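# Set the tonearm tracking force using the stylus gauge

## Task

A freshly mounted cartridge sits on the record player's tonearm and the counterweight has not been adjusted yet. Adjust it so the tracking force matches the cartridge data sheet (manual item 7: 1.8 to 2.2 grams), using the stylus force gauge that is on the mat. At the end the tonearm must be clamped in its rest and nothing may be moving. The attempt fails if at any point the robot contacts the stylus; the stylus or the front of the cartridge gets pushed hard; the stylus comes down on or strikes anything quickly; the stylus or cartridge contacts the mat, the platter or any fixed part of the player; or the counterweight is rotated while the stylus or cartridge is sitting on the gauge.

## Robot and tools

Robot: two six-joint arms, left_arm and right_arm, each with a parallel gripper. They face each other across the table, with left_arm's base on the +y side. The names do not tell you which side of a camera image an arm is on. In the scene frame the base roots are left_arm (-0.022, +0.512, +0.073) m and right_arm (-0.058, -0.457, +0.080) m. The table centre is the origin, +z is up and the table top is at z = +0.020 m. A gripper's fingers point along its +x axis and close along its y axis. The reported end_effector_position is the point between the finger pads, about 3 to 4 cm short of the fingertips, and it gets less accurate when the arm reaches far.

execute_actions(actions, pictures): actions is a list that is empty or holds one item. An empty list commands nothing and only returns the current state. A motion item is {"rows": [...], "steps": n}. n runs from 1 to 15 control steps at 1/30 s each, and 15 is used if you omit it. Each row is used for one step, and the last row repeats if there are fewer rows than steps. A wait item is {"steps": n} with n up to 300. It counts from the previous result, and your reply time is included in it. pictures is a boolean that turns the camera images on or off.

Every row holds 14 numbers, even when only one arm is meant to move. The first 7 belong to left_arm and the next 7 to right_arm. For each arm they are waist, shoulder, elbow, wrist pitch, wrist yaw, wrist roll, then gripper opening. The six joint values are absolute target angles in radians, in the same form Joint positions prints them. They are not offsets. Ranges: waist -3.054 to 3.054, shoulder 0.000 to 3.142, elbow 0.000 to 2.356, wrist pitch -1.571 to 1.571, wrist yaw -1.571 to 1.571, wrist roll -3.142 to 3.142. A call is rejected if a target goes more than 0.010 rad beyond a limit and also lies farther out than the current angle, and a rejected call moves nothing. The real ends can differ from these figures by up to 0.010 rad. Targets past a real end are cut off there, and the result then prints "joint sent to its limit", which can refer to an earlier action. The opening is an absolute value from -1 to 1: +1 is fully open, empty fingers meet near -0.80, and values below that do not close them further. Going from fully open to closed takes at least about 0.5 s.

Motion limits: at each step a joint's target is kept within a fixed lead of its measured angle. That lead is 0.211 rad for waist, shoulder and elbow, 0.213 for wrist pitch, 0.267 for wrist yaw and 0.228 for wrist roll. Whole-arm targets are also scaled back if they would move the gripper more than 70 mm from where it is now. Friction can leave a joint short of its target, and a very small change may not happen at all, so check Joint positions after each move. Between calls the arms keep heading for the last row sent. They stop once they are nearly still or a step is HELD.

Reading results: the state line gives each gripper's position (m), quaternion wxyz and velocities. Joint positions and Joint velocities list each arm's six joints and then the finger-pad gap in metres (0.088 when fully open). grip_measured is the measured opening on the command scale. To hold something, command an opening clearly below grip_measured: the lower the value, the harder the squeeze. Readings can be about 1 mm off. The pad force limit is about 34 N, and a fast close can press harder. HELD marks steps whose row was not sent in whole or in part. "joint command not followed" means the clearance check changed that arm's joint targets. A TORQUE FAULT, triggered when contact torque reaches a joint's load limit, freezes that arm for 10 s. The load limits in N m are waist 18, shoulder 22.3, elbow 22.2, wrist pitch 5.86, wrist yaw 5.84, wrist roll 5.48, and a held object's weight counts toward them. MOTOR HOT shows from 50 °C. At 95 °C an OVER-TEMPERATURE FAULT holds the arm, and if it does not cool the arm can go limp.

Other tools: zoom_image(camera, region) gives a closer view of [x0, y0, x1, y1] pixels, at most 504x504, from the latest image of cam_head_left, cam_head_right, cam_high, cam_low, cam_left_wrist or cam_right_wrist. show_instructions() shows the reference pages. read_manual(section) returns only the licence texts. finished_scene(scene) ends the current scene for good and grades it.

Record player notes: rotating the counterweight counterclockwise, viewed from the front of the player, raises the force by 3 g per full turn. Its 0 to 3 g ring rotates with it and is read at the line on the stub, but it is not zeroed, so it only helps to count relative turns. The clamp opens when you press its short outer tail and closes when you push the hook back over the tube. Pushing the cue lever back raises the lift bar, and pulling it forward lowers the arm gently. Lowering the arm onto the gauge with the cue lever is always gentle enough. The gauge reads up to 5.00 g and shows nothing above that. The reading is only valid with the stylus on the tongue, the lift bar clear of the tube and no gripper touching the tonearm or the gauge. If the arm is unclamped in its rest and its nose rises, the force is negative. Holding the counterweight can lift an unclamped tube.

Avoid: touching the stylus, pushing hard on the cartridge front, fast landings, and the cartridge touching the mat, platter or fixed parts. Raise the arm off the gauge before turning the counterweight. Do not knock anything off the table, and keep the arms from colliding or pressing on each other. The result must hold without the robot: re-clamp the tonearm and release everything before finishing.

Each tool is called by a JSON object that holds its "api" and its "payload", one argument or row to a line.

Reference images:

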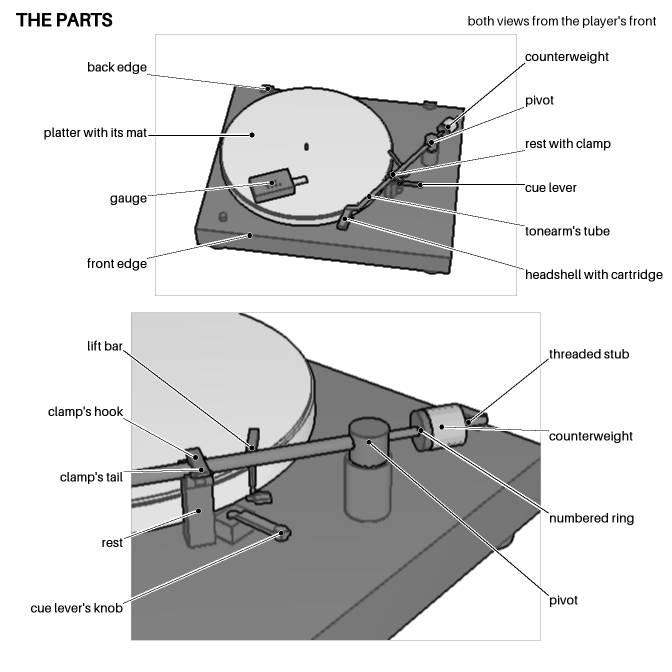

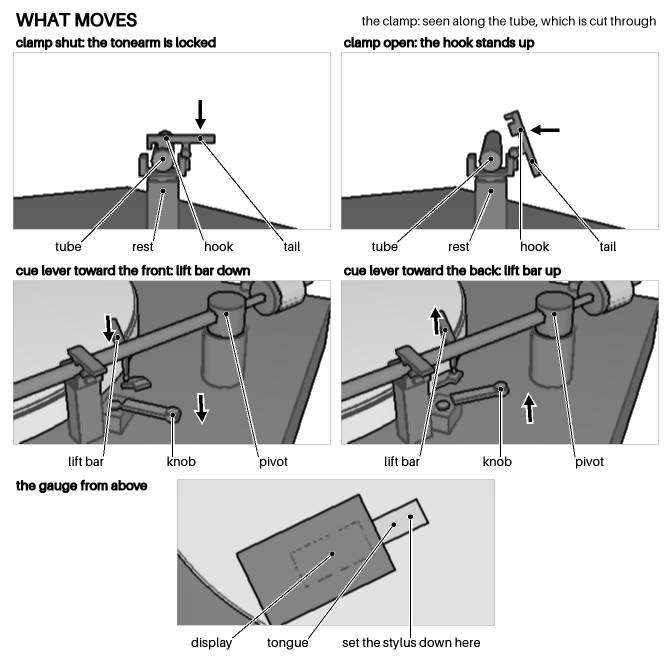

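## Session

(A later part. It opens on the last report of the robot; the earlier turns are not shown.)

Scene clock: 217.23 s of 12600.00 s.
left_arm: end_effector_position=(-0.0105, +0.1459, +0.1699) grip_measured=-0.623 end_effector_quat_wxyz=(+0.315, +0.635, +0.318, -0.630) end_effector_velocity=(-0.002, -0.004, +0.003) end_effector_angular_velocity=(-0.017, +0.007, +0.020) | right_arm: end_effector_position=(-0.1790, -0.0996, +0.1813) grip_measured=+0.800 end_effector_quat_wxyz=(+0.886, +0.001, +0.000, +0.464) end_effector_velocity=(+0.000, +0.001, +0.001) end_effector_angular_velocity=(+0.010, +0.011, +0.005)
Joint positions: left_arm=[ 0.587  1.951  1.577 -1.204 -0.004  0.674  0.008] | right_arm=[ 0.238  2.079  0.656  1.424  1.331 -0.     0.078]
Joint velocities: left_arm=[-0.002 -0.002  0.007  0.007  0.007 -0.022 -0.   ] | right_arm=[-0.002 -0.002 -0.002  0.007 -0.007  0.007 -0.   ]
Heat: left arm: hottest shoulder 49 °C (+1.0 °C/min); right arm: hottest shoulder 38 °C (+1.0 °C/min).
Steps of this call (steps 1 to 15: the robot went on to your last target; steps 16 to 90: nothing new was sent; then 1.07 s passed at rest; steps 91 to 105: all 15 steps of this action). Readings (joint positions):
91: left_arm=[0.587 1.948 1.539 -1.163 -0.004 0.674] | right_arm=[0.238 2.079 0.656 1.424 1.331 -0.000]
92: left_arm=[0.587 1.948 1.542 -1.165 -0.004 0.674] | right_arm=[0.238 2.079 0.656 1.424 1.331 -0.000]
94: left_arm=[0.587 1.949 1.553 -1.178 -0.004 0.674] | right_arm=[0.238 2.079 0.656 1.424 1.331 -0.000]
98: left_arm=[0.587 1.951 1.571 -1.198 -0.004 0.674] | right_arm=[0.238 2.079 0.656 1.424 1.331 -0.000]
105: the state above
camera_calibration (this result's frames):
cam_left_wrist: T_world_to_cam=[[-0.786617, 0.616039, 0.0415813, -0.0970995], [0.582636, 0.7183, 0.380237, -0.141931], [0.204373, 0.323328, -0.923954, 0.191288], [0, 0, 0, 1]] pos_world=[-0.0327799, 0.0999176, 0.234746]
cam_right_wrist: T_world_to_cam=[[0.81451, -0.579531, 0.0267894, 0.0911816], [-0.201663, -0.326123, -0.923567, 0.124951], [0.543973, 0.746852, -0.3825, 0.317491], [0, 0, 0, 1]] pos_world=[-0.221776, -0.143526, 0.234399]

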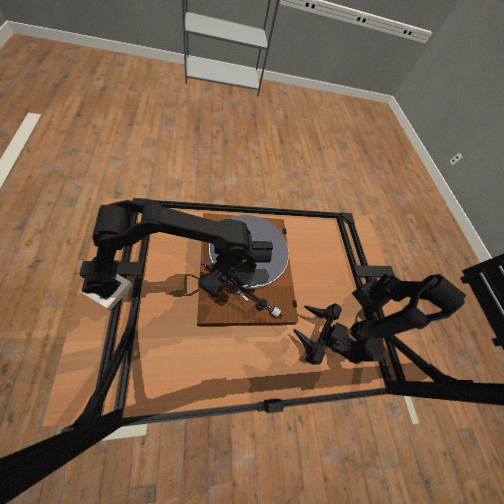

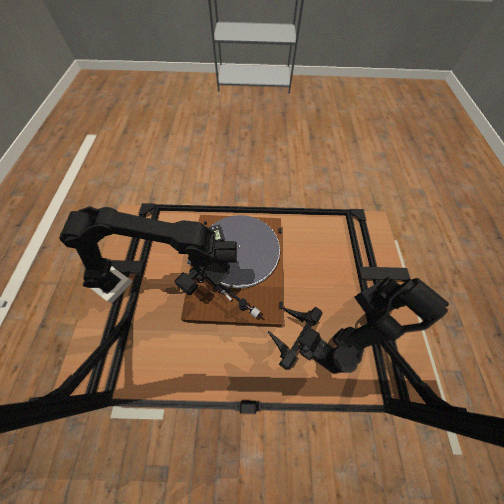

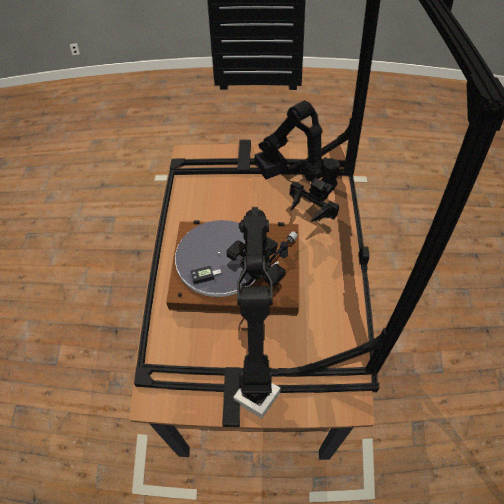

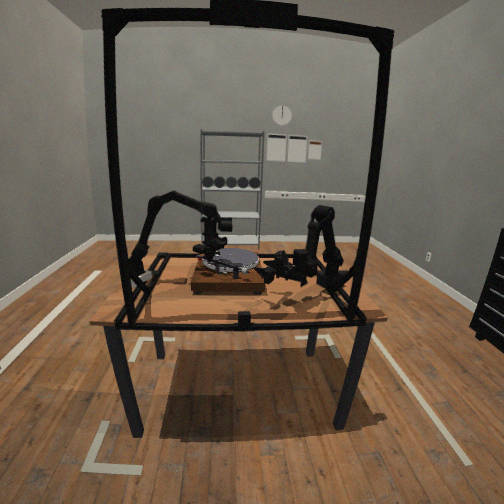

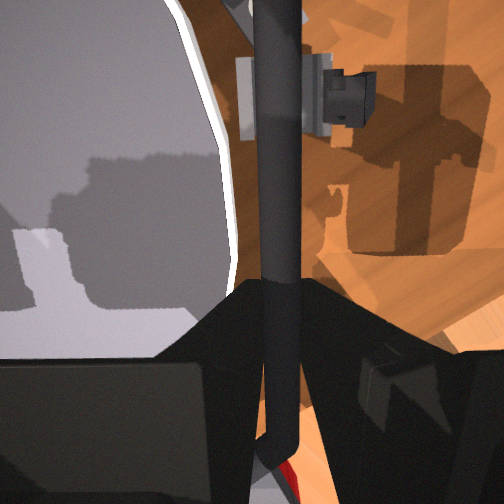

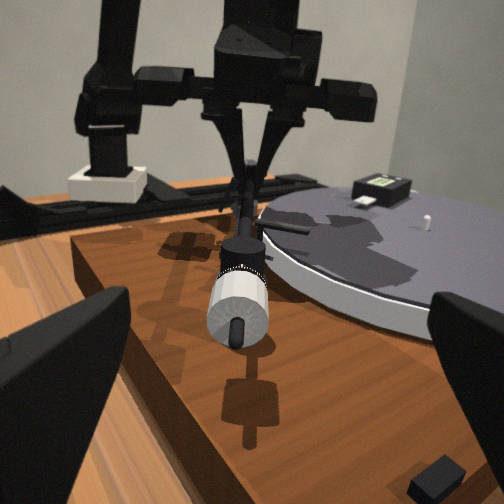

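{"api": "execute_actions", "payload": {
  "actions": [
    {"rows": [[0.590,1.952,1.600,-1.212,0,0.69,-0.69,0.239,2.082,0.657,1.425,1.33,0,0.8],[0.594,1.957,1.607,-1.214,0,0.71,-0.69,0.239,2.082,0.657,1.425,1.33,0,0.8],[0.598,1.962,1.614,-1.216,0,0.73,-0.69,0.239,2.082,0.657,1.425,1.33,0,0.8],[0.602,1.967,1.621,-1.218,0,0.75,-0.69,0.239,2.082,0.657,1.425,1.33,0,0.8],[0.606,1.972,1.629,-1.22,0,0.77,-0.69,0.239,2.082,0.657,1.425,1.33,0,0.8],[0.610,1.977,1.636,-1.221,0,0.79,-0.69,0.239,2.082,0.657,1.425,1.33,0,0.8],[0.614,1.982,1.644,-1.223,0,0.81,-0.69,0.239,2.082,0.657,1.425,1.33,0,0.8],[0.618,1.987,1.651,-1.225,0,0.825,-0.69,0.239,2.082,0.657,1.425,1.33,0,0.8],[0.622,1.992,1.659,-1.226,0,0.84,-0.69,0.239,2.082,0.657,1.425,1.33,0,0.8],[0.6265,1.997,1.667,-1.228,0,0.856,-0.69,0.239,2.082,0.657,1.425,1.33,0,0.8]], "steps": 15}
  ]
}}

Scene clock: 228.73 s of 12600.00 s.
left_arm: end_effector_position=(+0.0050, +0.1332, +0.1729) grip_measured=-0.624 end_effector_quat_wxyz=(+0.277, +0.653, +0.274, -0.649) end_effector_velocity=(+0.008, -0.001, +0.001) end_effector_angular_velocity=(+0.014, -0.021, -0.039) | right_arm: end_effector_position=(-0.1790, -0.0996, +0.1812) grip_measured=+0.800 end_effector_quat_wxyz=(+0.886, +0.001, +0.000, +0.464) end_effector_velocity=(+0.000, +0.001, +0.001) end_effector_angular_velocity=(+0.001, -0.001, +0.005)
Joint positions: left_arm=[ 0.626  1.994  1.649 -1.224 -0.007  0.839  0.008] | right_arm=[ 0.238  2.079  0.656  1.424  1.331 -0.     0.078]
Joint velocities: left_arm=[ 0.012  0.017  0.027 -0.022 -0.022  0.051 -0.   ] | right_arm=[-0.002 -0.002 -0.002  0.007 -0.007 -0.007 -0.   ]
Heat: left arm: hottest shoulder 50 °C (+1.0 °C/min); right arm: hottest shoulder 38 °C (+1.0 °C/min). Fold the left arm in close to its base before you think long.
MOTOR HOT: a motor of the left arm reached 50 °C. Now the hottest motor of the left arm, joint 2 (shoulder), reports 50 °C. The temperature limit of the motors' drives, at which the controller stops that arm, is 95 °C. To cool a motor, set the load down, stop pushing, or move to a pose that needs little force.
Steps of this call (steps 1 to 15: the robot went on to your last target; steps 16 to 90: nothing new was sent; then 8.00 s passed at rest; steps 91 to 105: all 15 steps of this action). Readings (joint positions):
91: left_arm=[0.589 1.951 1.582 -1.207 -0.005 0.674] | right_arm=[0.238 2.079 0.656 1.424 1.331 -0.000]
92: left_arm=[0.590 1.951 1.584 -1.208 -0.006 0.679] | right_arm=[0.238 2.079 0.656 1.424 1.331 -0.000]
94: left_arm=[0.595 1.956 1.593 -1.210 -0.006 0.703] | right_arm=[0.238 2.079 0.656 1.424 1.331 -0.000]
98: left_arm=[0.611 1.974 1.619 -1.216 -0.007 0.771] | right_arm=[0.238 2.079 0.656 1.424 1.331 -0.000]
105: the state above
camera_calibration (this result's frames):
cam_left_wrist: T_world_to_cam=[[-0.702567, 0.710806, 0.0339584, -0.0888999], [0.668038, 0.642348, 0.375651, -0.132488], [0.245202, 0.286605, -0.926139, 0.200068], [0, 0, 0, 1]] pos_world=[-0.0230077, 0.0909539, 0.238079]
cam_right_wrist: T_world_to_cam=[[0.81451, -0.579531, 0.0267894, 0.0911828], [-0.201663, -0.326123, -0.923567, 0.124872], [0.543973, 0.746852, -0.3825, 0.317458], [0, 0, 0, 1]] pos_world=[-0.221776, -0.143527, 0.234313]

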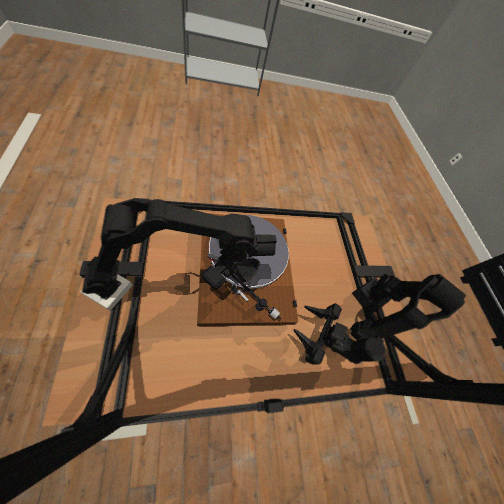

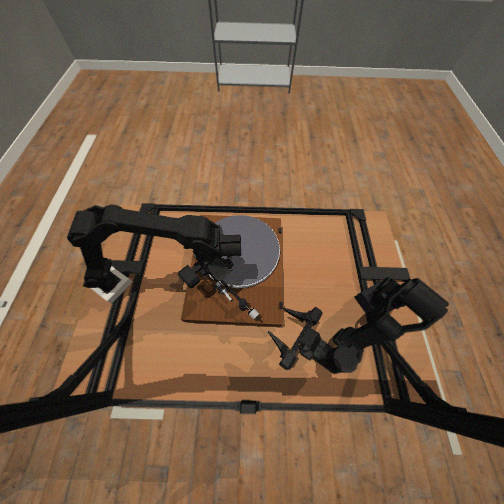

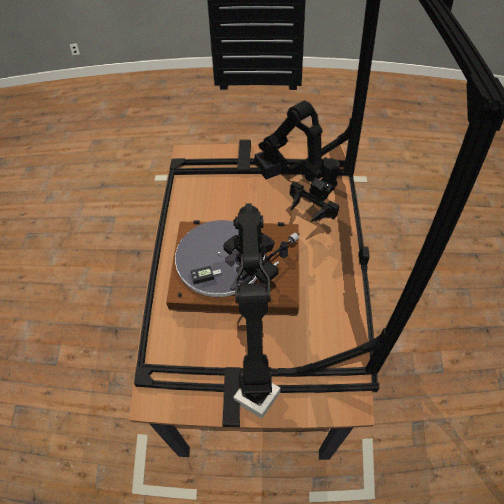

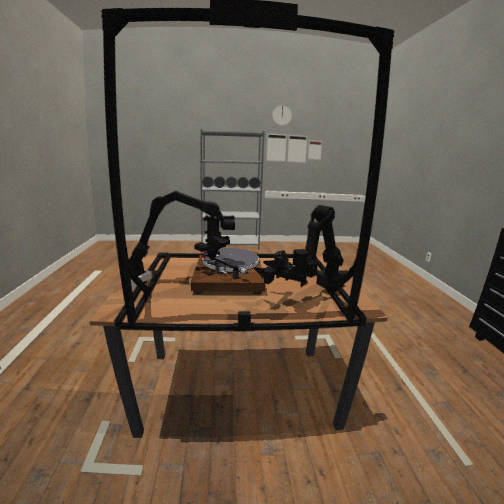

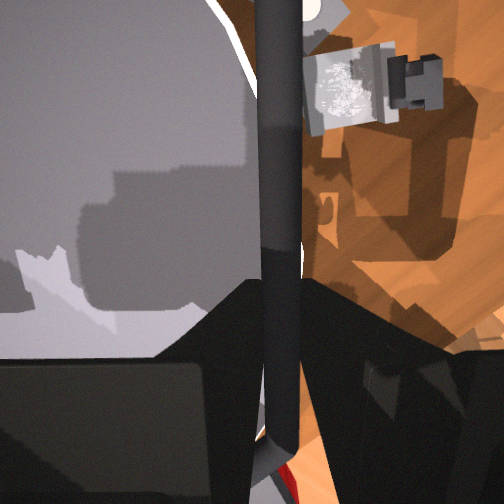

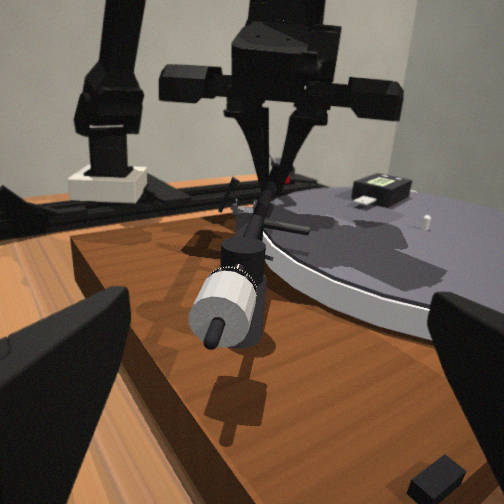

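Works. Continue.

{"api": "execute_actions", "payload": {
  "actions": [
    {"rows": [[0.630,2.004,1.677,-1.231,0,0.873,-0.69,0.239,2.082,0.657,1.425,1.33,0,0.8],[0.633,2.011,1.687,-1.234,0,0.89,-0.69,0.239,2.082,0.657,1.425,1.33,0,0.8],[0.636,2.018,1.697,-1.238,0,0.907,-0.69,0.239,2.082,0.657,1.425,1.33,0,0.8],[0.639,2.025,1.707,-1.241,0,0.924,-0.69,0.239,2.082,0.657,1.425,1.33,0,0.8],[0.642,2.032,1.717,-1.244,0,0.941,-0.69,0.239,2.082,0.657,1.425,1.33,0,0.8],[0.645,2.039,1.727,-1.247,0,0.958,-0.69,0.239,2.082,0.657,1.425,1.33,0,0.8],[0.648,2.046,1.737,-1.25,0,0.975,-0.69,0.239,2.082,0.657,1.425,1.33,0,0.8],[0.652,2.053,1.748,-1.254,0,0.992,-0.69,0.239,2.082,0.657,1.425,1.33,0,0.8],[0.655,2.06,1.758,-1.257,0,1.01,-0.69,0.239,2.082,0.657,1.425,1.33,0,0.8],[0.658,2.066,1.768,-1.26,0,1.027,-0.69,0.239,2.082,0.657,1.425,1.33,0,0.8]], "steps": 12}
  ],
  "pictures": false
}}

{"api": "execute_actions", "payload": {
  "actions": [
    {"rows": [[0.660,2.074,1.780,-1.264,0,1.043,-0.69,0.239,2.082,0.657,1.425,1.33,0,0.8],[0.663,2.082,1.792,-1.269,0,1.06,-0.69,0.239,2.082,0.657,1.425,1.33,0,0.8],[0.665,2.09,1.804,-1.273,0,1.076,-0.69,0.239,2.082,0.657,1.425,1.33,0,0.8],[0.667,2.098,1.817,-1.277,0,1.092,-0.69,0.239,2.082,0.657,1.425,1.33,0,0.8],[0.670,2.106,1.829,-1.282,0,1.108,-0.69,0.239,2.082,0.657,1.425,1.33,0,0.8],[0.672,2.114,1.841,-1.286,0,1.125,-0.69,0.239,2.082,0.657,1.425,1.33,0,0.8],[0.674,2.122,1.853,-1.29,0,1.141,-0.69,0.239,2.082,0.657,1.425,1.33,0,0.8],[0.676,2.13,1.866,-1.294,0,1.157,-0.69,0.239,2.082,0.657,1.425,1.33,0,0.8],[0.679,2.138,1.878,-1.299,0,1.174,-0.69,0.239,2.082,0.657,1.425,1.33,0,0.8],[0.681,2.146,1.891,-1.303,0,1.19,-0.69,0.239,2.082,0.657,1.425,1.33,0,0.8]], "steps": 15}
  ],
  "pictures": false
}}

{"api": "execute_actions", "payload": {
  "actions": [
    {"steps": 10}
  ]
}}

{"api": "zoom_image", "payload": {
  "camera": "cam_right_wrist",
  "region": [270, 130, 440, 260]
}}

Scene clock: 239.40 s of 12600.00 s.
left_arm: end_effector_position=(+0.0191, +0.1182, +0.1754) grip_measured=-0.624 end_effector_quat_wxyz=(+0.237, +0.669, +0.229, -0.666) end_effector_velocity=(+0.016, -0.022, +0.002) end_effector_angular_velocity=(-0.010, -0.010, -0.181) | right_arm: end_effector_position=(-0.1790, -0.0996, +0.1812) grip_measured=+0.800 end_effector_quat_wxyz=(+0.886, +0.001, +0.000, +0.464) end_effector_velocity=(-0.001, -0.000, -0.002) end_effector_angular_velocity=(-0.013, -0.014, +0.010)
Joint positions: left_arm=[ 0.659  2.052  1.744 -1.253 -0.007  1.001  0.008] | right_arm=[ 0.238  2.079  0.656  1.424  1.331 -0.     0.078]
Joint velocities: left_arm=[ 0.032  0.085  0.134 -0.037 -0.007  0.212 -0.   ] | right_arm=[ 0.002  0.002 -0.002 -0.007 -0.007 -0.007 -0.   ]
Heat: left arm: hottest shoulder 50 °C (+1.0 °C/min); right arm: hottest shoulder 38 °C (+1.0 °C/min). Fold the left arm in close to its base before you think long.
MOTOR HOT: still on. Now the hottest motor of the left arm, joint 2 (shoulder), reports 50 °C; a drive's own limit is 95 °C.
Steps of this call (steps 1 to 15: the robot went on to your last target; steps 16 to 90: nothing new was sent; then 7.27 s passed at rest; steps 91 to 102: all 12 steps of this action). Readings (joint positions):
91: left_arm=[0.630 1.995 1.657 -1.226 -0.007 0.850] | right_arm=[0.238 2.079 0.656 1.424 1.331 -0.000]
92: left_arm=[0.631 1.998 1.661 -1.228 -0.007 0.857] | right_arm=[0.238 2.079 0.656 1.424 1.331 -0.000]
94: left_arm=[0.636 2.007 1.675 -1.232 -0.007 0.882] | right_arm=[0.238 2.079 0.656 1.424 1.331 -0.000]
98: left_arm=[0.648 2.031 1.711 -1.244 -0.008 0.945] | right_arm=[0.238 2.079 0.656 1.424 1.331 -0.000]
102: the state above

Scene clock: 239.90 s of 12600.00 s.
left_arm: end_effector_position=(+0.0320, +0.0996, +0.1762) grip_measured=-0.624 end_effector_quat_wxyz=(+0.188, +0.685, +0.179, -0.681) end_effector_velocity=(+0.003, -0.006, +0.002) end_effector_angular_velocity=(-0.001, -0.008, -0.049) | right_arm: end_effector_position=(-0.1790, -0.0996, +0.1812) grip_measured=+0.800 end_effector_quat_wxyz=(+0.886, +0.001, +0.000, +0.464) end_effector_velocity=(+0.000, -0.001, -0.000) end_effector_angular_velocity=(-0.001, +0.001, -0.005)
Joint positions: left_arm=[ 0.685  2.136  1.875 -1.298 -0.008  1.175  0.008] | right_arm=[ 0.238  2.079  0.656  1.424  1.331 -0.     0.078]
Joint velocities: left_arm=[ 0.002  0.027  0.051 -0.022 -0.007  0.051 -0.   ] | right_arm=[ 0.002 -0.002 -0.002 -0.007  0.007  0.007 -0.   ]
Heat: left arm: hottest shoulder 50 °C (+1.0 °C/min); right arm: hottest shoulder 38 °C (+1.0 °C/min). Fold the left arm in close to its base before you think long.
MOTOR HOT: still on. Now the hottest motor of the left arm, joint 2 (shoulder), reports 50 °C; a drive's own limit is 95 °C.
Steps of this call (steps 1 to 15: all 15 steps of this action). Readings (joint positions):
1: left_arm=[0.660 2.056 1.750 -1.256 -0.007 1.009] | right_arm=[0.238 2.079 0.656 1.424 1.331 -0.000]
2: left_arm=[0.661 2.061 1.758 -1.259 -0.008 1.020] | right_arm=[0.238 2.079 0.656 1.424 1.331 -0.000]
4: left_arm=[0.666 2.074 1.778 -1.266 -0.008 1.049] | right_arm=[0.238 2.079 0.656 1.424 1.331 -0.000]
8: left_arm=[0.676 2.104 1.824 -1.282 -0.008 1.111] | right_arm=[0.238 2.079 0.656 1.424 1.331 -0.000]
15: the state above

Scene clock: 240.23 s of 12600.00 s.
left_arm: end_effector_position=(+0.0323, +0.0990, +0.1764) grip_measured=-0.624 end_effector_quat_wxyz=(+0.186, +0.686, +0.177, -0.681) end_effector_velocity=(-0.001, +0.006, -0.001) end_effector_angular_velocity=(+0.029, -0.018, +0.000) | right_arm: end_effector_position=(-0.1790, -0.0996, +0.1812) grip_measured=+0.800 end_effector_quat_wxyz=(+0.886, +0.001, +0.000, +0.464) end_effector_velocity=(+0.002, -0.001, -0.002) end_effector_angular_velocity=(-0.029, -0.033, -0.010)
Joint positions: left_arm=[ 0.685  2.138  1.879 -1.3   -0.008  1.181  0.008] | right_arm=[ 0.238  2.079  0.656  1.424  1.331 -0.     0.078]
Joint velocities: left_arm=[-0.007 -0.002 -0.007 -0.022 -0.022 -0.007 -0.   ] | right_arm=[-0.002 -0.002 -0.002 -0.022  0.007 -0.022 -0.   ]
Heat: left arm: hottest shoulder 50 °C (+1.0 °C/min); right arm: hottest shoulder 38 °C (+1.0 °C/min). Fold the left arm in close to its base before you think long.
MOTOR HOT: still on. Now the hottest motor of the left arm, joint 2 (shoulder), reports 50 °C; a drive's own limit is 95 °C.
Steps of this call (steps 1 to 10: the robot went on to your last target). Readings (joint positions):
1: left_arm=[0.685 2.136 1.876 -1.298 -0.008 1.177] | right_arm=[0.238 2.079 0.656 1.424 1.331 -0.000]
2: left_arm=[0.685 2.137 1.876 -1.299 -0.008 1.178] | right_arm=[0.238 2.079 0.656 1.424 1.331 -0.000]
4: left_arm=[0.685 2.138 1.878 -1.299 -0.008 1.180] | right_arm=[0.238 2.079 0.656 1.424 1.331 -0.000]
8: left_arm=[0.685 2.138 1.878 -1.300 -0.008 1.181] | right_arm=[0.238 2.079 0.656 1.424 1.331 -0.000]
10: the state above
camera_calibration (this result's frames):
cam_left_wrist: T_world_to_cam=[[-0.476879, 0.878579, 0.026169, -0.0681108], [0.819278, 0.433513, 0.3753, -0.114184], [0.318386, 0.200412, -0.926534, 0.212665], [0, 0, 0, 1]] pos_world=[-0.00664142, 0.0667204, 0.241677]
cam_right_wrist: T_world_to_cam=[[0.814731, -0.57922, 0.0267895, 0.0913107], [-0.201538, -0.326199, -0.923567, 0.124888], [0.543688, 0.747059, -0.3825, 0.317429], [0, 0, 0, 1]] pos_world=[-0.221806, -0.143511, 0.234313]

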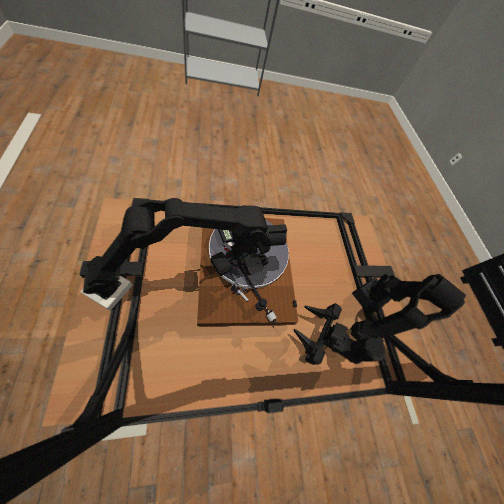

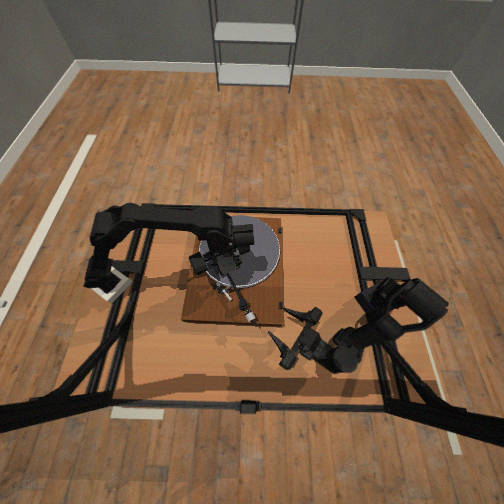

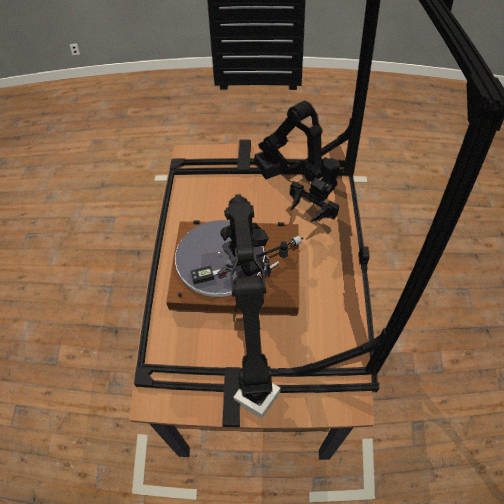

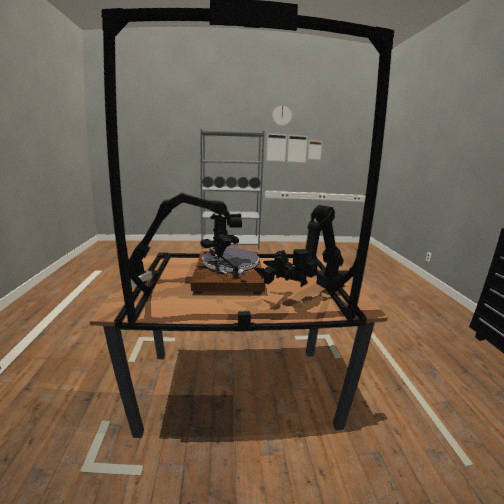

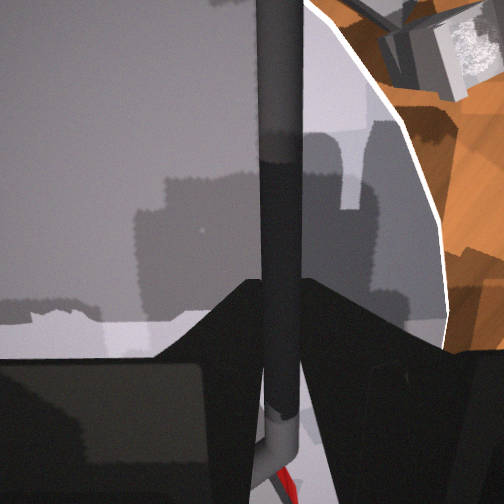

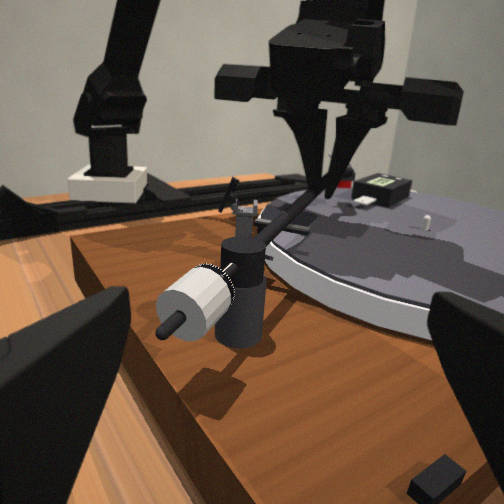

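Region (270, 130, 440, 260) of cam_right_wrist's 504x504 image, scaled by 2.965, with more detail than that image has; it fills the top 385 rows of this view, and the rest is white.

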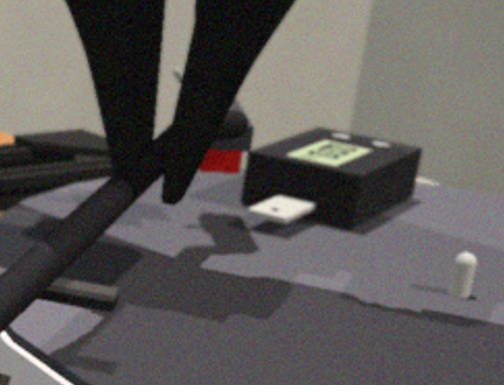

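{"api": "execute_actions", "payload": {
  "actions": [
    {"rows": [[0.682,2.154,1.902,-1.307,0,1.202,-0.69,0.239,2.082,0.657,1.425,1.33,0,0.8],[0.683,2.162,1.913,-1.311,0,1.214,-0.69,0.239,2.082,0.657,1.425,1.33,0,0.8],[0.684,2.17,1.924,-1.316,0,1.226,-0.69,0.239,2.082,0.657,1.425,1.33,0,0.8],[0.686,2.178,1.935,-1.32,0,1.238,-0.69,0.239,2.082,0.657,1.425,1.33,0,0.8],[0.687,2.186,1.946,-1.324,0,1.25,-0.69,0.239,2.082,0.657,1.425,1.33,0,0.8],[0.688,2.194,1.957,-1.328,0,1.262,-0.69,0.239,2.082,0.657,1.425,1.33,0,0.8],[0.689,2.202,1.968,-1.333,0,1.275,-0.69,0.239,2.082,0.657,1.425,1.33,0,0.8],[0.690,2.21,1.98,-1.337,0,1.29,-0.69,0.239,2.082,0.657,1.425,1.33,0,0.8]], "steps": 15}
  ],
  "pictures": false
}}

{"api": "execute_actions", "payload": {
  "actions": [
    {"steps": 10}
  ]
}}

{"api": "zoom_image", "payload": {
  "camera": "cam_right_wrist",
  "region": [300, 150, 430, 250]
}}

{"api": "zoom_image", "payload": {
  "camera": "cam_high",
  "region": [180, 240, 260, 300]
}}

Scene clock: 249.50 s of 12600.00 s.
left_arm: end_effector_position=(+0.0386, +0.0872, +0.1763) grip_measured=-0.624 end_effector_quat_wxyz=(+0.156, +0.693, +0.147, -0.689) end_effector_velocity=(+0.000, -0.003, +0.001) end_effector_angular_velocity=(-0.001, -0.008, -0.010) | right_arm: end_effector_position=(-0.1790, -0.0996, +0.1811) grip_measured=+0.800 end_effector_quat_wxyz=(+0.886, +0.000, +0.000, +0.464) end_effector_velocity=(-0.001, +0.002, +0.003) end_effector_angular_velocity=(+0.013, +0.014, +0.020)
Joint positions: left_arm=[ 0.697  2.195  1.969 -1.332 -0.007  1.28   0.008] | right_arm=[ 0.238  2.079  0.656  1.424  1.331 -0.     0.078]
Joint velocities: left_arm=[-0.002  0.012  0.022 -0.007 -0.007  0.007 -0.   ] | right_arm=[-0.002 -0.007 -0.002  0.007 -0.022  0.007 -0.   ]
Heat: left arm: hottest shoulder 50 °C (+1.0 °C/min); right arm: hottest shoulder 38 °C (+1.0 °C/min). Fold the left arm in close to its base before you think long.
MOTOR HOT: still on. Now the hottest motor of the left arm, joint 2 (shoulder), reports 50 °C; a drive's own limit is 95 °C.
Steps of this call (steps 1 to 15: the robot went on to your last target; steps 16 to 90: nothing new was sent; then 5.77 s passed at rest; steps 91 to 105: all 15 steps of this action). Readings (joint positions):
91: left_arm=[0.686 2.139 1.882 -1.301 -0.008 1.183] | right_arm=[0.238 2.079 0.656 1.424 1.331 -0.000]
92: left_arm=[0.686 2.142 1.887 -1.303 -0.008 1.189] | right_arm=[0.238 2.079 0.656 1.424 1.331 -0.000]
94: left_arm=[0.688 2.152 1.903 -1.309 -0.008 1.207] | right_arm=[0.238 2.079 0.656 1.424 1.331 -0.000]
98: left_arm=[0.694 2.179 1.944 -1.324 -0.008 1.252] | right_arm=[0.238 2.079 0.656 1.424 1.331 -0.000]
105: the state above

Scene clock: 249.83 s of 12600.00 s.
left_arm: end_effector_position=(+0.0388, +0.0870, +0.1761) grip_measured=-0.624 end_effector_quat_wxyz=(+0.155, +0.693, +0.147, -0.689) end_effector_velocity=(-0.000, +0.002, +0.002) end_effector_angular_velocity=(+0.003, -0.007, +0.005) | right_arm: end_effector_position=(-0.1790, -0.0996, +0.1811) grip_measured=+0.800 end_effector_quat_wxyz=(+0.886, +0.000, +0.000, +0.464) end_effector_velocity=(-0.002, +0.001, -0.001) end_effector_angular_velocity=(+0.007, +0.013, +0.010)
Joint positions: left_arm=[ 0.697  2.197  1.971 -1.333 -0.007  1.281  0.008] | right_arm=[ 0.238  2.079  0.656  1.424  1.331 -0.     0.078]
Joint velocities: left_arm=[-0.002 -0.007 -0.002 -0.007 -0.007 -0.007  0.   ] | right_arm=[ 0.002  0.002  0.002 -0.007 -0.007  0.022 -0.   ]
Heat: left arm: hottest shoulder 50 °C (+1.0 °C/min); right arm: hottest shoulder 38 °C (+1.0 °C/min). Fold the left arm in close to its base before you think long.
MOTOR HOT: still on. Now the hottest motor of the left arm, joint 2 (shoulder), reports 50 °C; a drive's own limit is 95 °C.
Steps of this call (steps 1 to 10: the robot went on to your last target). Readings (joint positions):
1: left_arm=[0.697 2.196 1.970 -1.333 -0.007 1.280] | right_arm=[0.238 2.079 0.656 1.424 1.331 -0.000]
2: left_arm=[0.697 2.196 1.970 -1.333 -0.007 1.280] | right_arm=[0.238 2.079 0.656 1.424 1.331 -0.000]
4: left_arm=[0.697 2.196 1.970 -1.333 -0.007 1.281] | right_arm=[0.238 2.079 0.656 1.424 1.331 -0.000]
8: left_arm=[0.697 2.196 1.971 -1.333 -0.007 1.281] | right_arm=[0.238 2.079 0.656 1.424 1.331 -0.000]
10: the state above
camera_calibration (this result's frames):
cam_left_wrist: T_world_to_cam=[[-0.397003, 0.917414, 0.0272098, -0.0611289], [0.854546, 0.358656, 0.375655, -0.109099], [0.334872, 0.172388, -0.92636, 0.21445], [0, 0, 0, 1]] pos_world=[-0.00285177, 0.0582408, 0.241305]
cam_right_wrist: T_world_to_cam=[[0.814724, -0.579213, 0.027161, 0.0912453], [-0.201305, -0.326463, -0.923525, 0.124781], [0.543784, 0.74695, -0.382576, 0.317402], [0, 0, 0, 1]] pos_world=[-0.221819, -0.143496, 0.23419]

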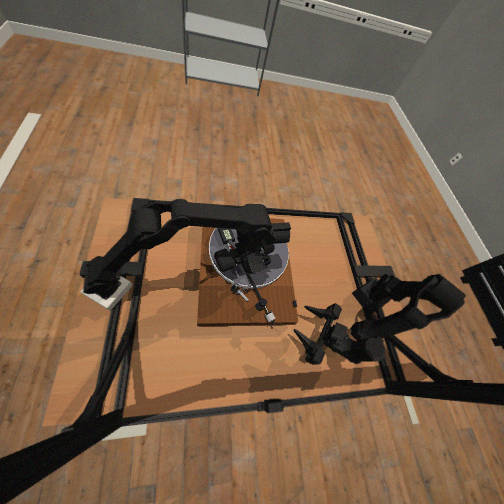

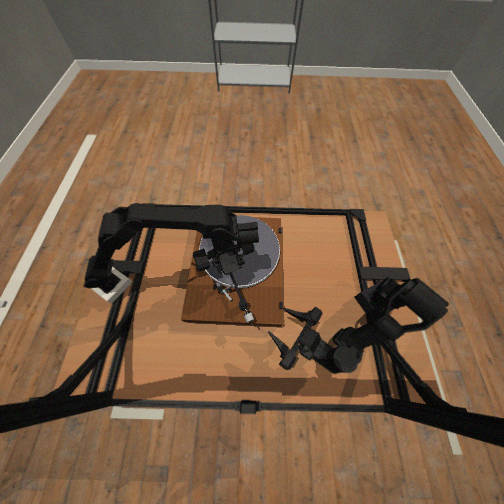

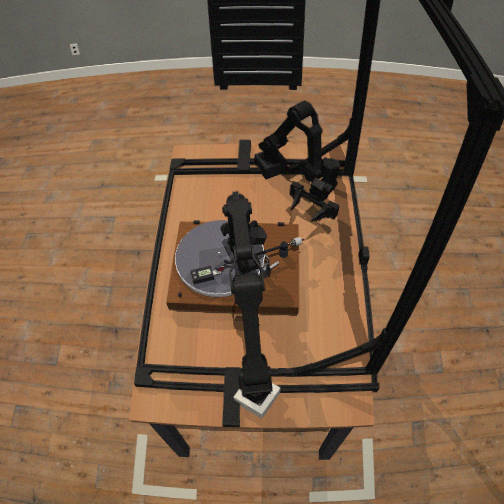

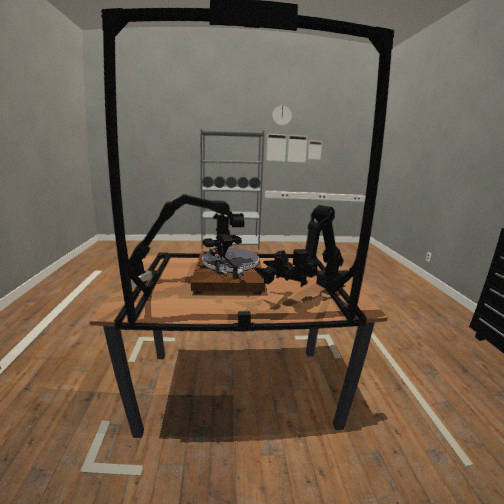

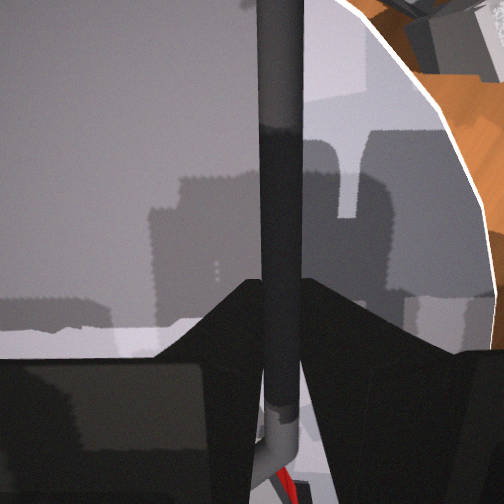

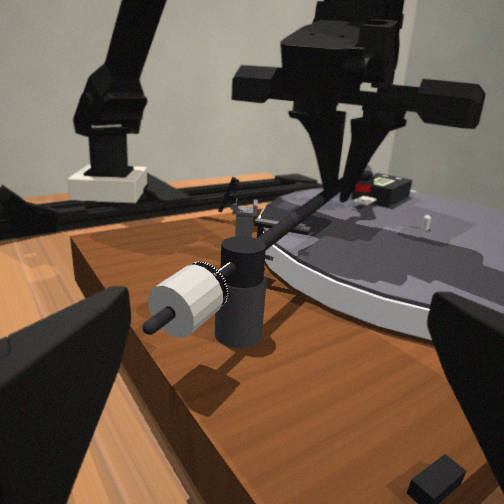

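Region (300, 150, 430, 250) of cam_right_wrist's 504x504 image, scaled by 3.877, with more detail than that image has; it fills the top 388 rows of this view, and the rest is white.

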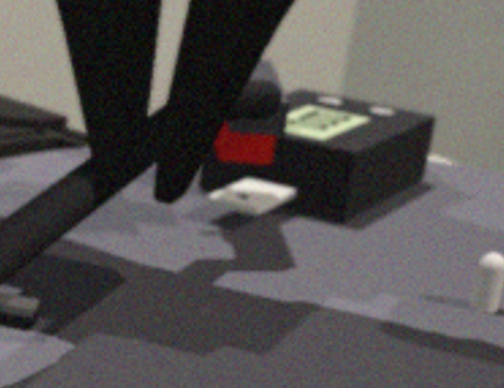

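Region (180, 240, 260, 300) of cam_high's 504x504 image, scaled by 6.300, with more detail than that image has; it fills the top 378 rows of this view, and the rest is white.

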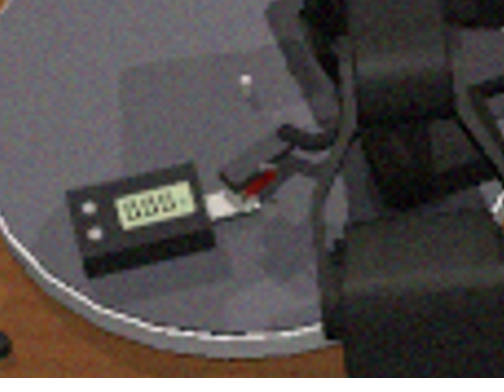

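{"api": "execute_actions", "payload": {
  "actions": [
    {"rows": [[0.697,2.20,1.96,-1.33,0,1.285,-0.69,0.239,2.082,0.657,1.425,1.33,0,0.8],[0.697,2.20,1.955,-1.328,0,1.285,-0.69,0.239,2.082,0.657,1.425,1.33,0,0.8],[0.697,2.20,1.95,-1.326,0,1.285,-0.69,0.239,2.082,0.657,1.425,1.33,0,0.8],[0.697,2.20,1.945,-1.324,0,1.285,-0.69,0.239,2.082,0.657,1.425,1.33,0,0.8],[0.697,2.20,1.94,-1.32,0,1.285,-0.69,0.239,2.082,0.657,1.425,1.33,0,0.8]], "steps": 15}
  ]
}}

{"api": "zoom_image", "payload": {
  "camera": "cam_right_wrist",
  "region": [270, 150, 400, 250]
}}

Scene clock: 256.80 s of 12600.00 s.
left_arm: end_effector_position=(+0.0391, +0.0872, +0.1717) grip_measured=-0.624 end_effector_quat_wxyz=(+0.155, +0.690, +0.149, -0.691) end_effector_velocity=(-0.000, +0.003, -0.001) end_effector_angular_velocity=(+0.013, -0.005, +0.005) | right_arm: end_effector_position=(-0.1790, -0.0996, +0.1811) grip_measured=+0.800 end_effector_quat_wxyz=(+0.886, +0.000, +0.000, +0.464) end_effector_velocity=(+0.000, +0.001, -0.002) end_effector_angular_velocity=(-0.021, -0.021, +0.005)
Joint positions: left_arm=[ 0.701  2.199  1.957 -1.32   0.002  1.282  0.008] | right_arm=[ 0.238  2.079  0.656  1.424  1.331 -0.     0.078]
Joint velocities: left_arm=[-0.002 -0.002 -0.007 -0.007 -0.007 -0.007 -0.   ] | right_arm=[-0.002 -0.002 -0.002 -0.022 -0.007 -0.007 -0.   ]
Heat: left arm: hottest shoulder 51 °C (+2.0 °C/min); right arm: hottest shoulder 38 °C (+1.0 °C/min). Fold the left arm in close to its base before you think long.
MOTOR HOT: still on. Now the hottest motor of the left arm, joint 2 (shoulder), reports 51 °C; a drive's own limit is 95 °C.
Steps of this call (steps 1 to 15: the robot went on to your last target; steps 16 to 90: nothing new was sent; then 3.47 s passed at rest; steps 91 to 105: all 15 steps of this action). Readings (joint positions):
91: left_arm=[0.697 2.199 1.971 -1.334 -0.007 1.282] | right_arm=[0.238 2.079 0.656 1.424 1.331 -0.000]
92: left_arm=[0.697 2.199 1.971 -1.333 -0.006 1.282] | right_arm=[0.238 2.079 0.656 1.424 1.331 -0.000]
94: left_arm=[0.698 2.199 1.967 -1.330 -0.004 1.282] | right_arm=[0.238 2.079 0.656 1.424 1.331 -0.000]
98: left_arm=[0.701 2.199 1.959 -1.323 0.001 1.282] | right_arm=[0.238 2.079 0.656 1.424 1.331 -0.000]
105: the state above
camera_calibration (this result's frames):
cam_left_wrist: T_world_to_cam=[[-0.399814, 0.916037, 0.0320001, -0.0616505], [0.856574, 0.360979, 0.368749, -0.106934], [0.326236, 0.174841, -0.928978, 0.210846], [0, 0, 0, 1]] pos_world=[-0.00183725, 0.0582106, 0.237276]
cam_right_wrist: T_world_to_cam=[[0.814724, -0.579213, 0.027161, 0.0912453], [-0.201305, -0.326463, -0.923525, 0.124781], [0.543784, 0.74695, -0.382576, 0.317402], [0, 0, 0, 1]] pos_world=[-0.221819, -0.143496, 0.23419]

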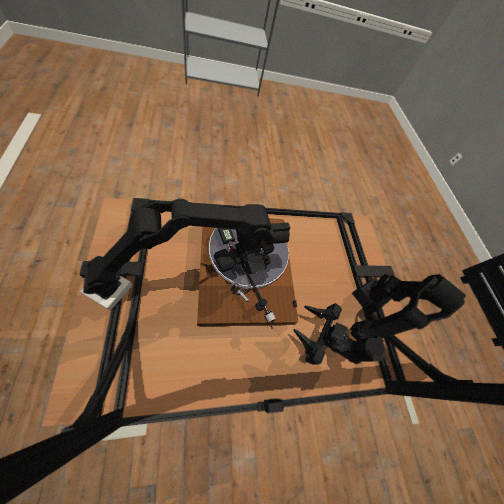

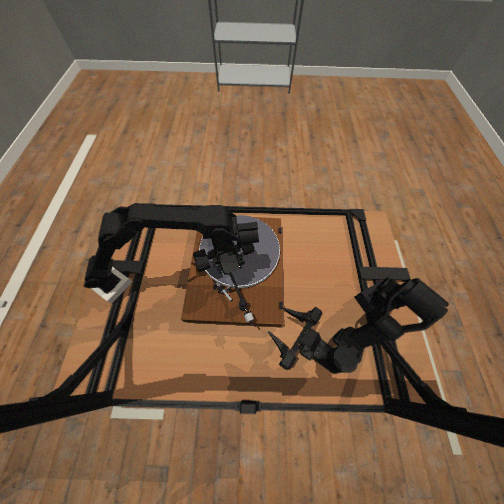

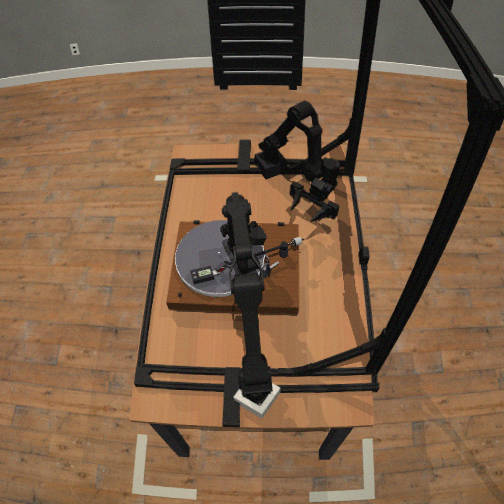

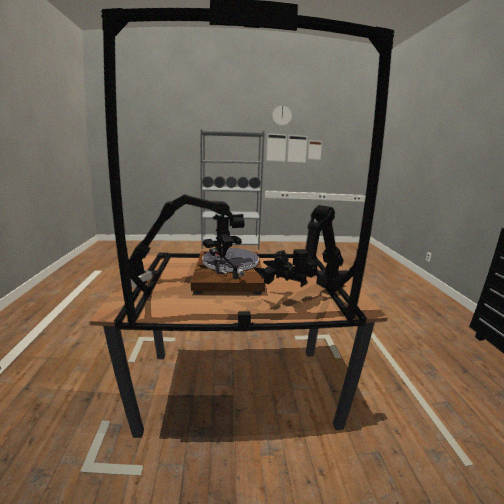

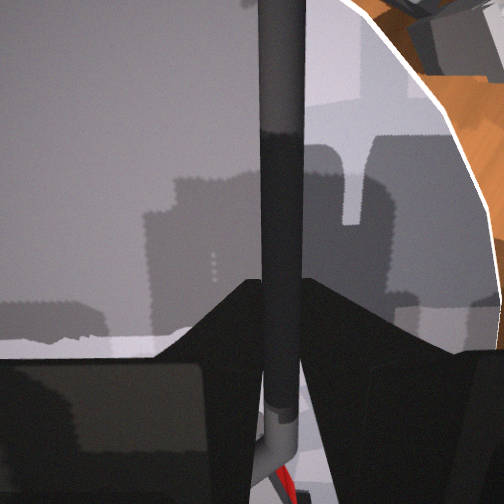

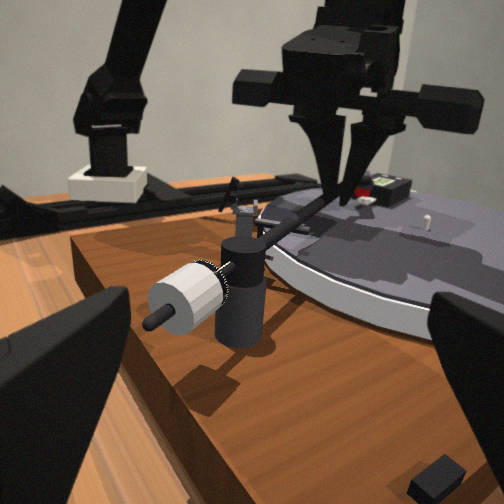

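Region (270, 150, 400, 250) of cam_right_wrist's 504x504 image, scaled by 3.877, with more detail than that image has; it fills the top 388 rows of this view, and the rest is white.

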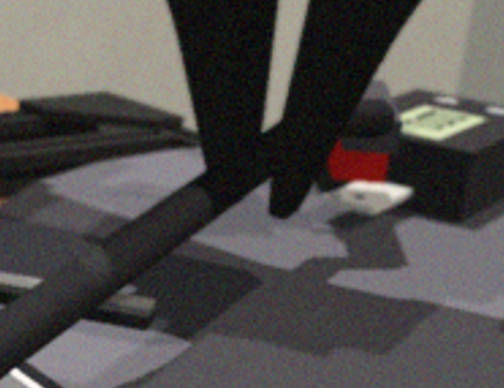

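{"api": "zoom_image", "payload": {
  "camera": "cam_low",
  "region": [200, 240, 250, 280]
}}

{"api": "zoom_image", "payload": {
  "camera": "cam_right_wrist",
  "region": [340, 170, 400, 215]
}}

Region (200, 240, 250, 280) of cam_low's 504x504 image, scaled by 10.080, with more detail than that image has; it fills the top 403 rows of this view, and the rest is white.

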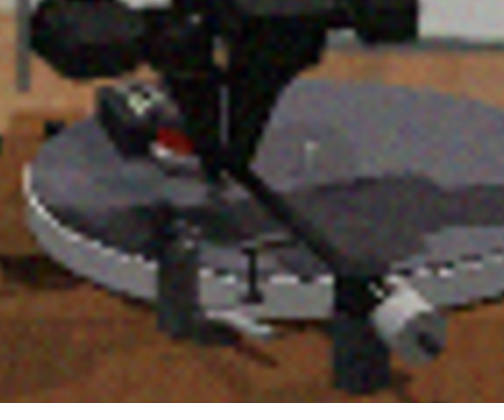

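Region (340, 170, 400, 215) of cam_right_wrist's 504x504 image, scaled by 8.400, with more detail than that image has; it fills the top 378 rows of this view, and the rest is white.

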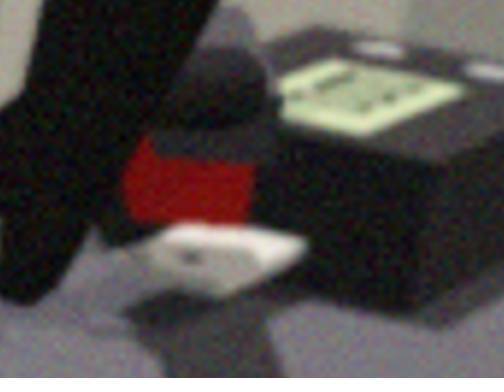

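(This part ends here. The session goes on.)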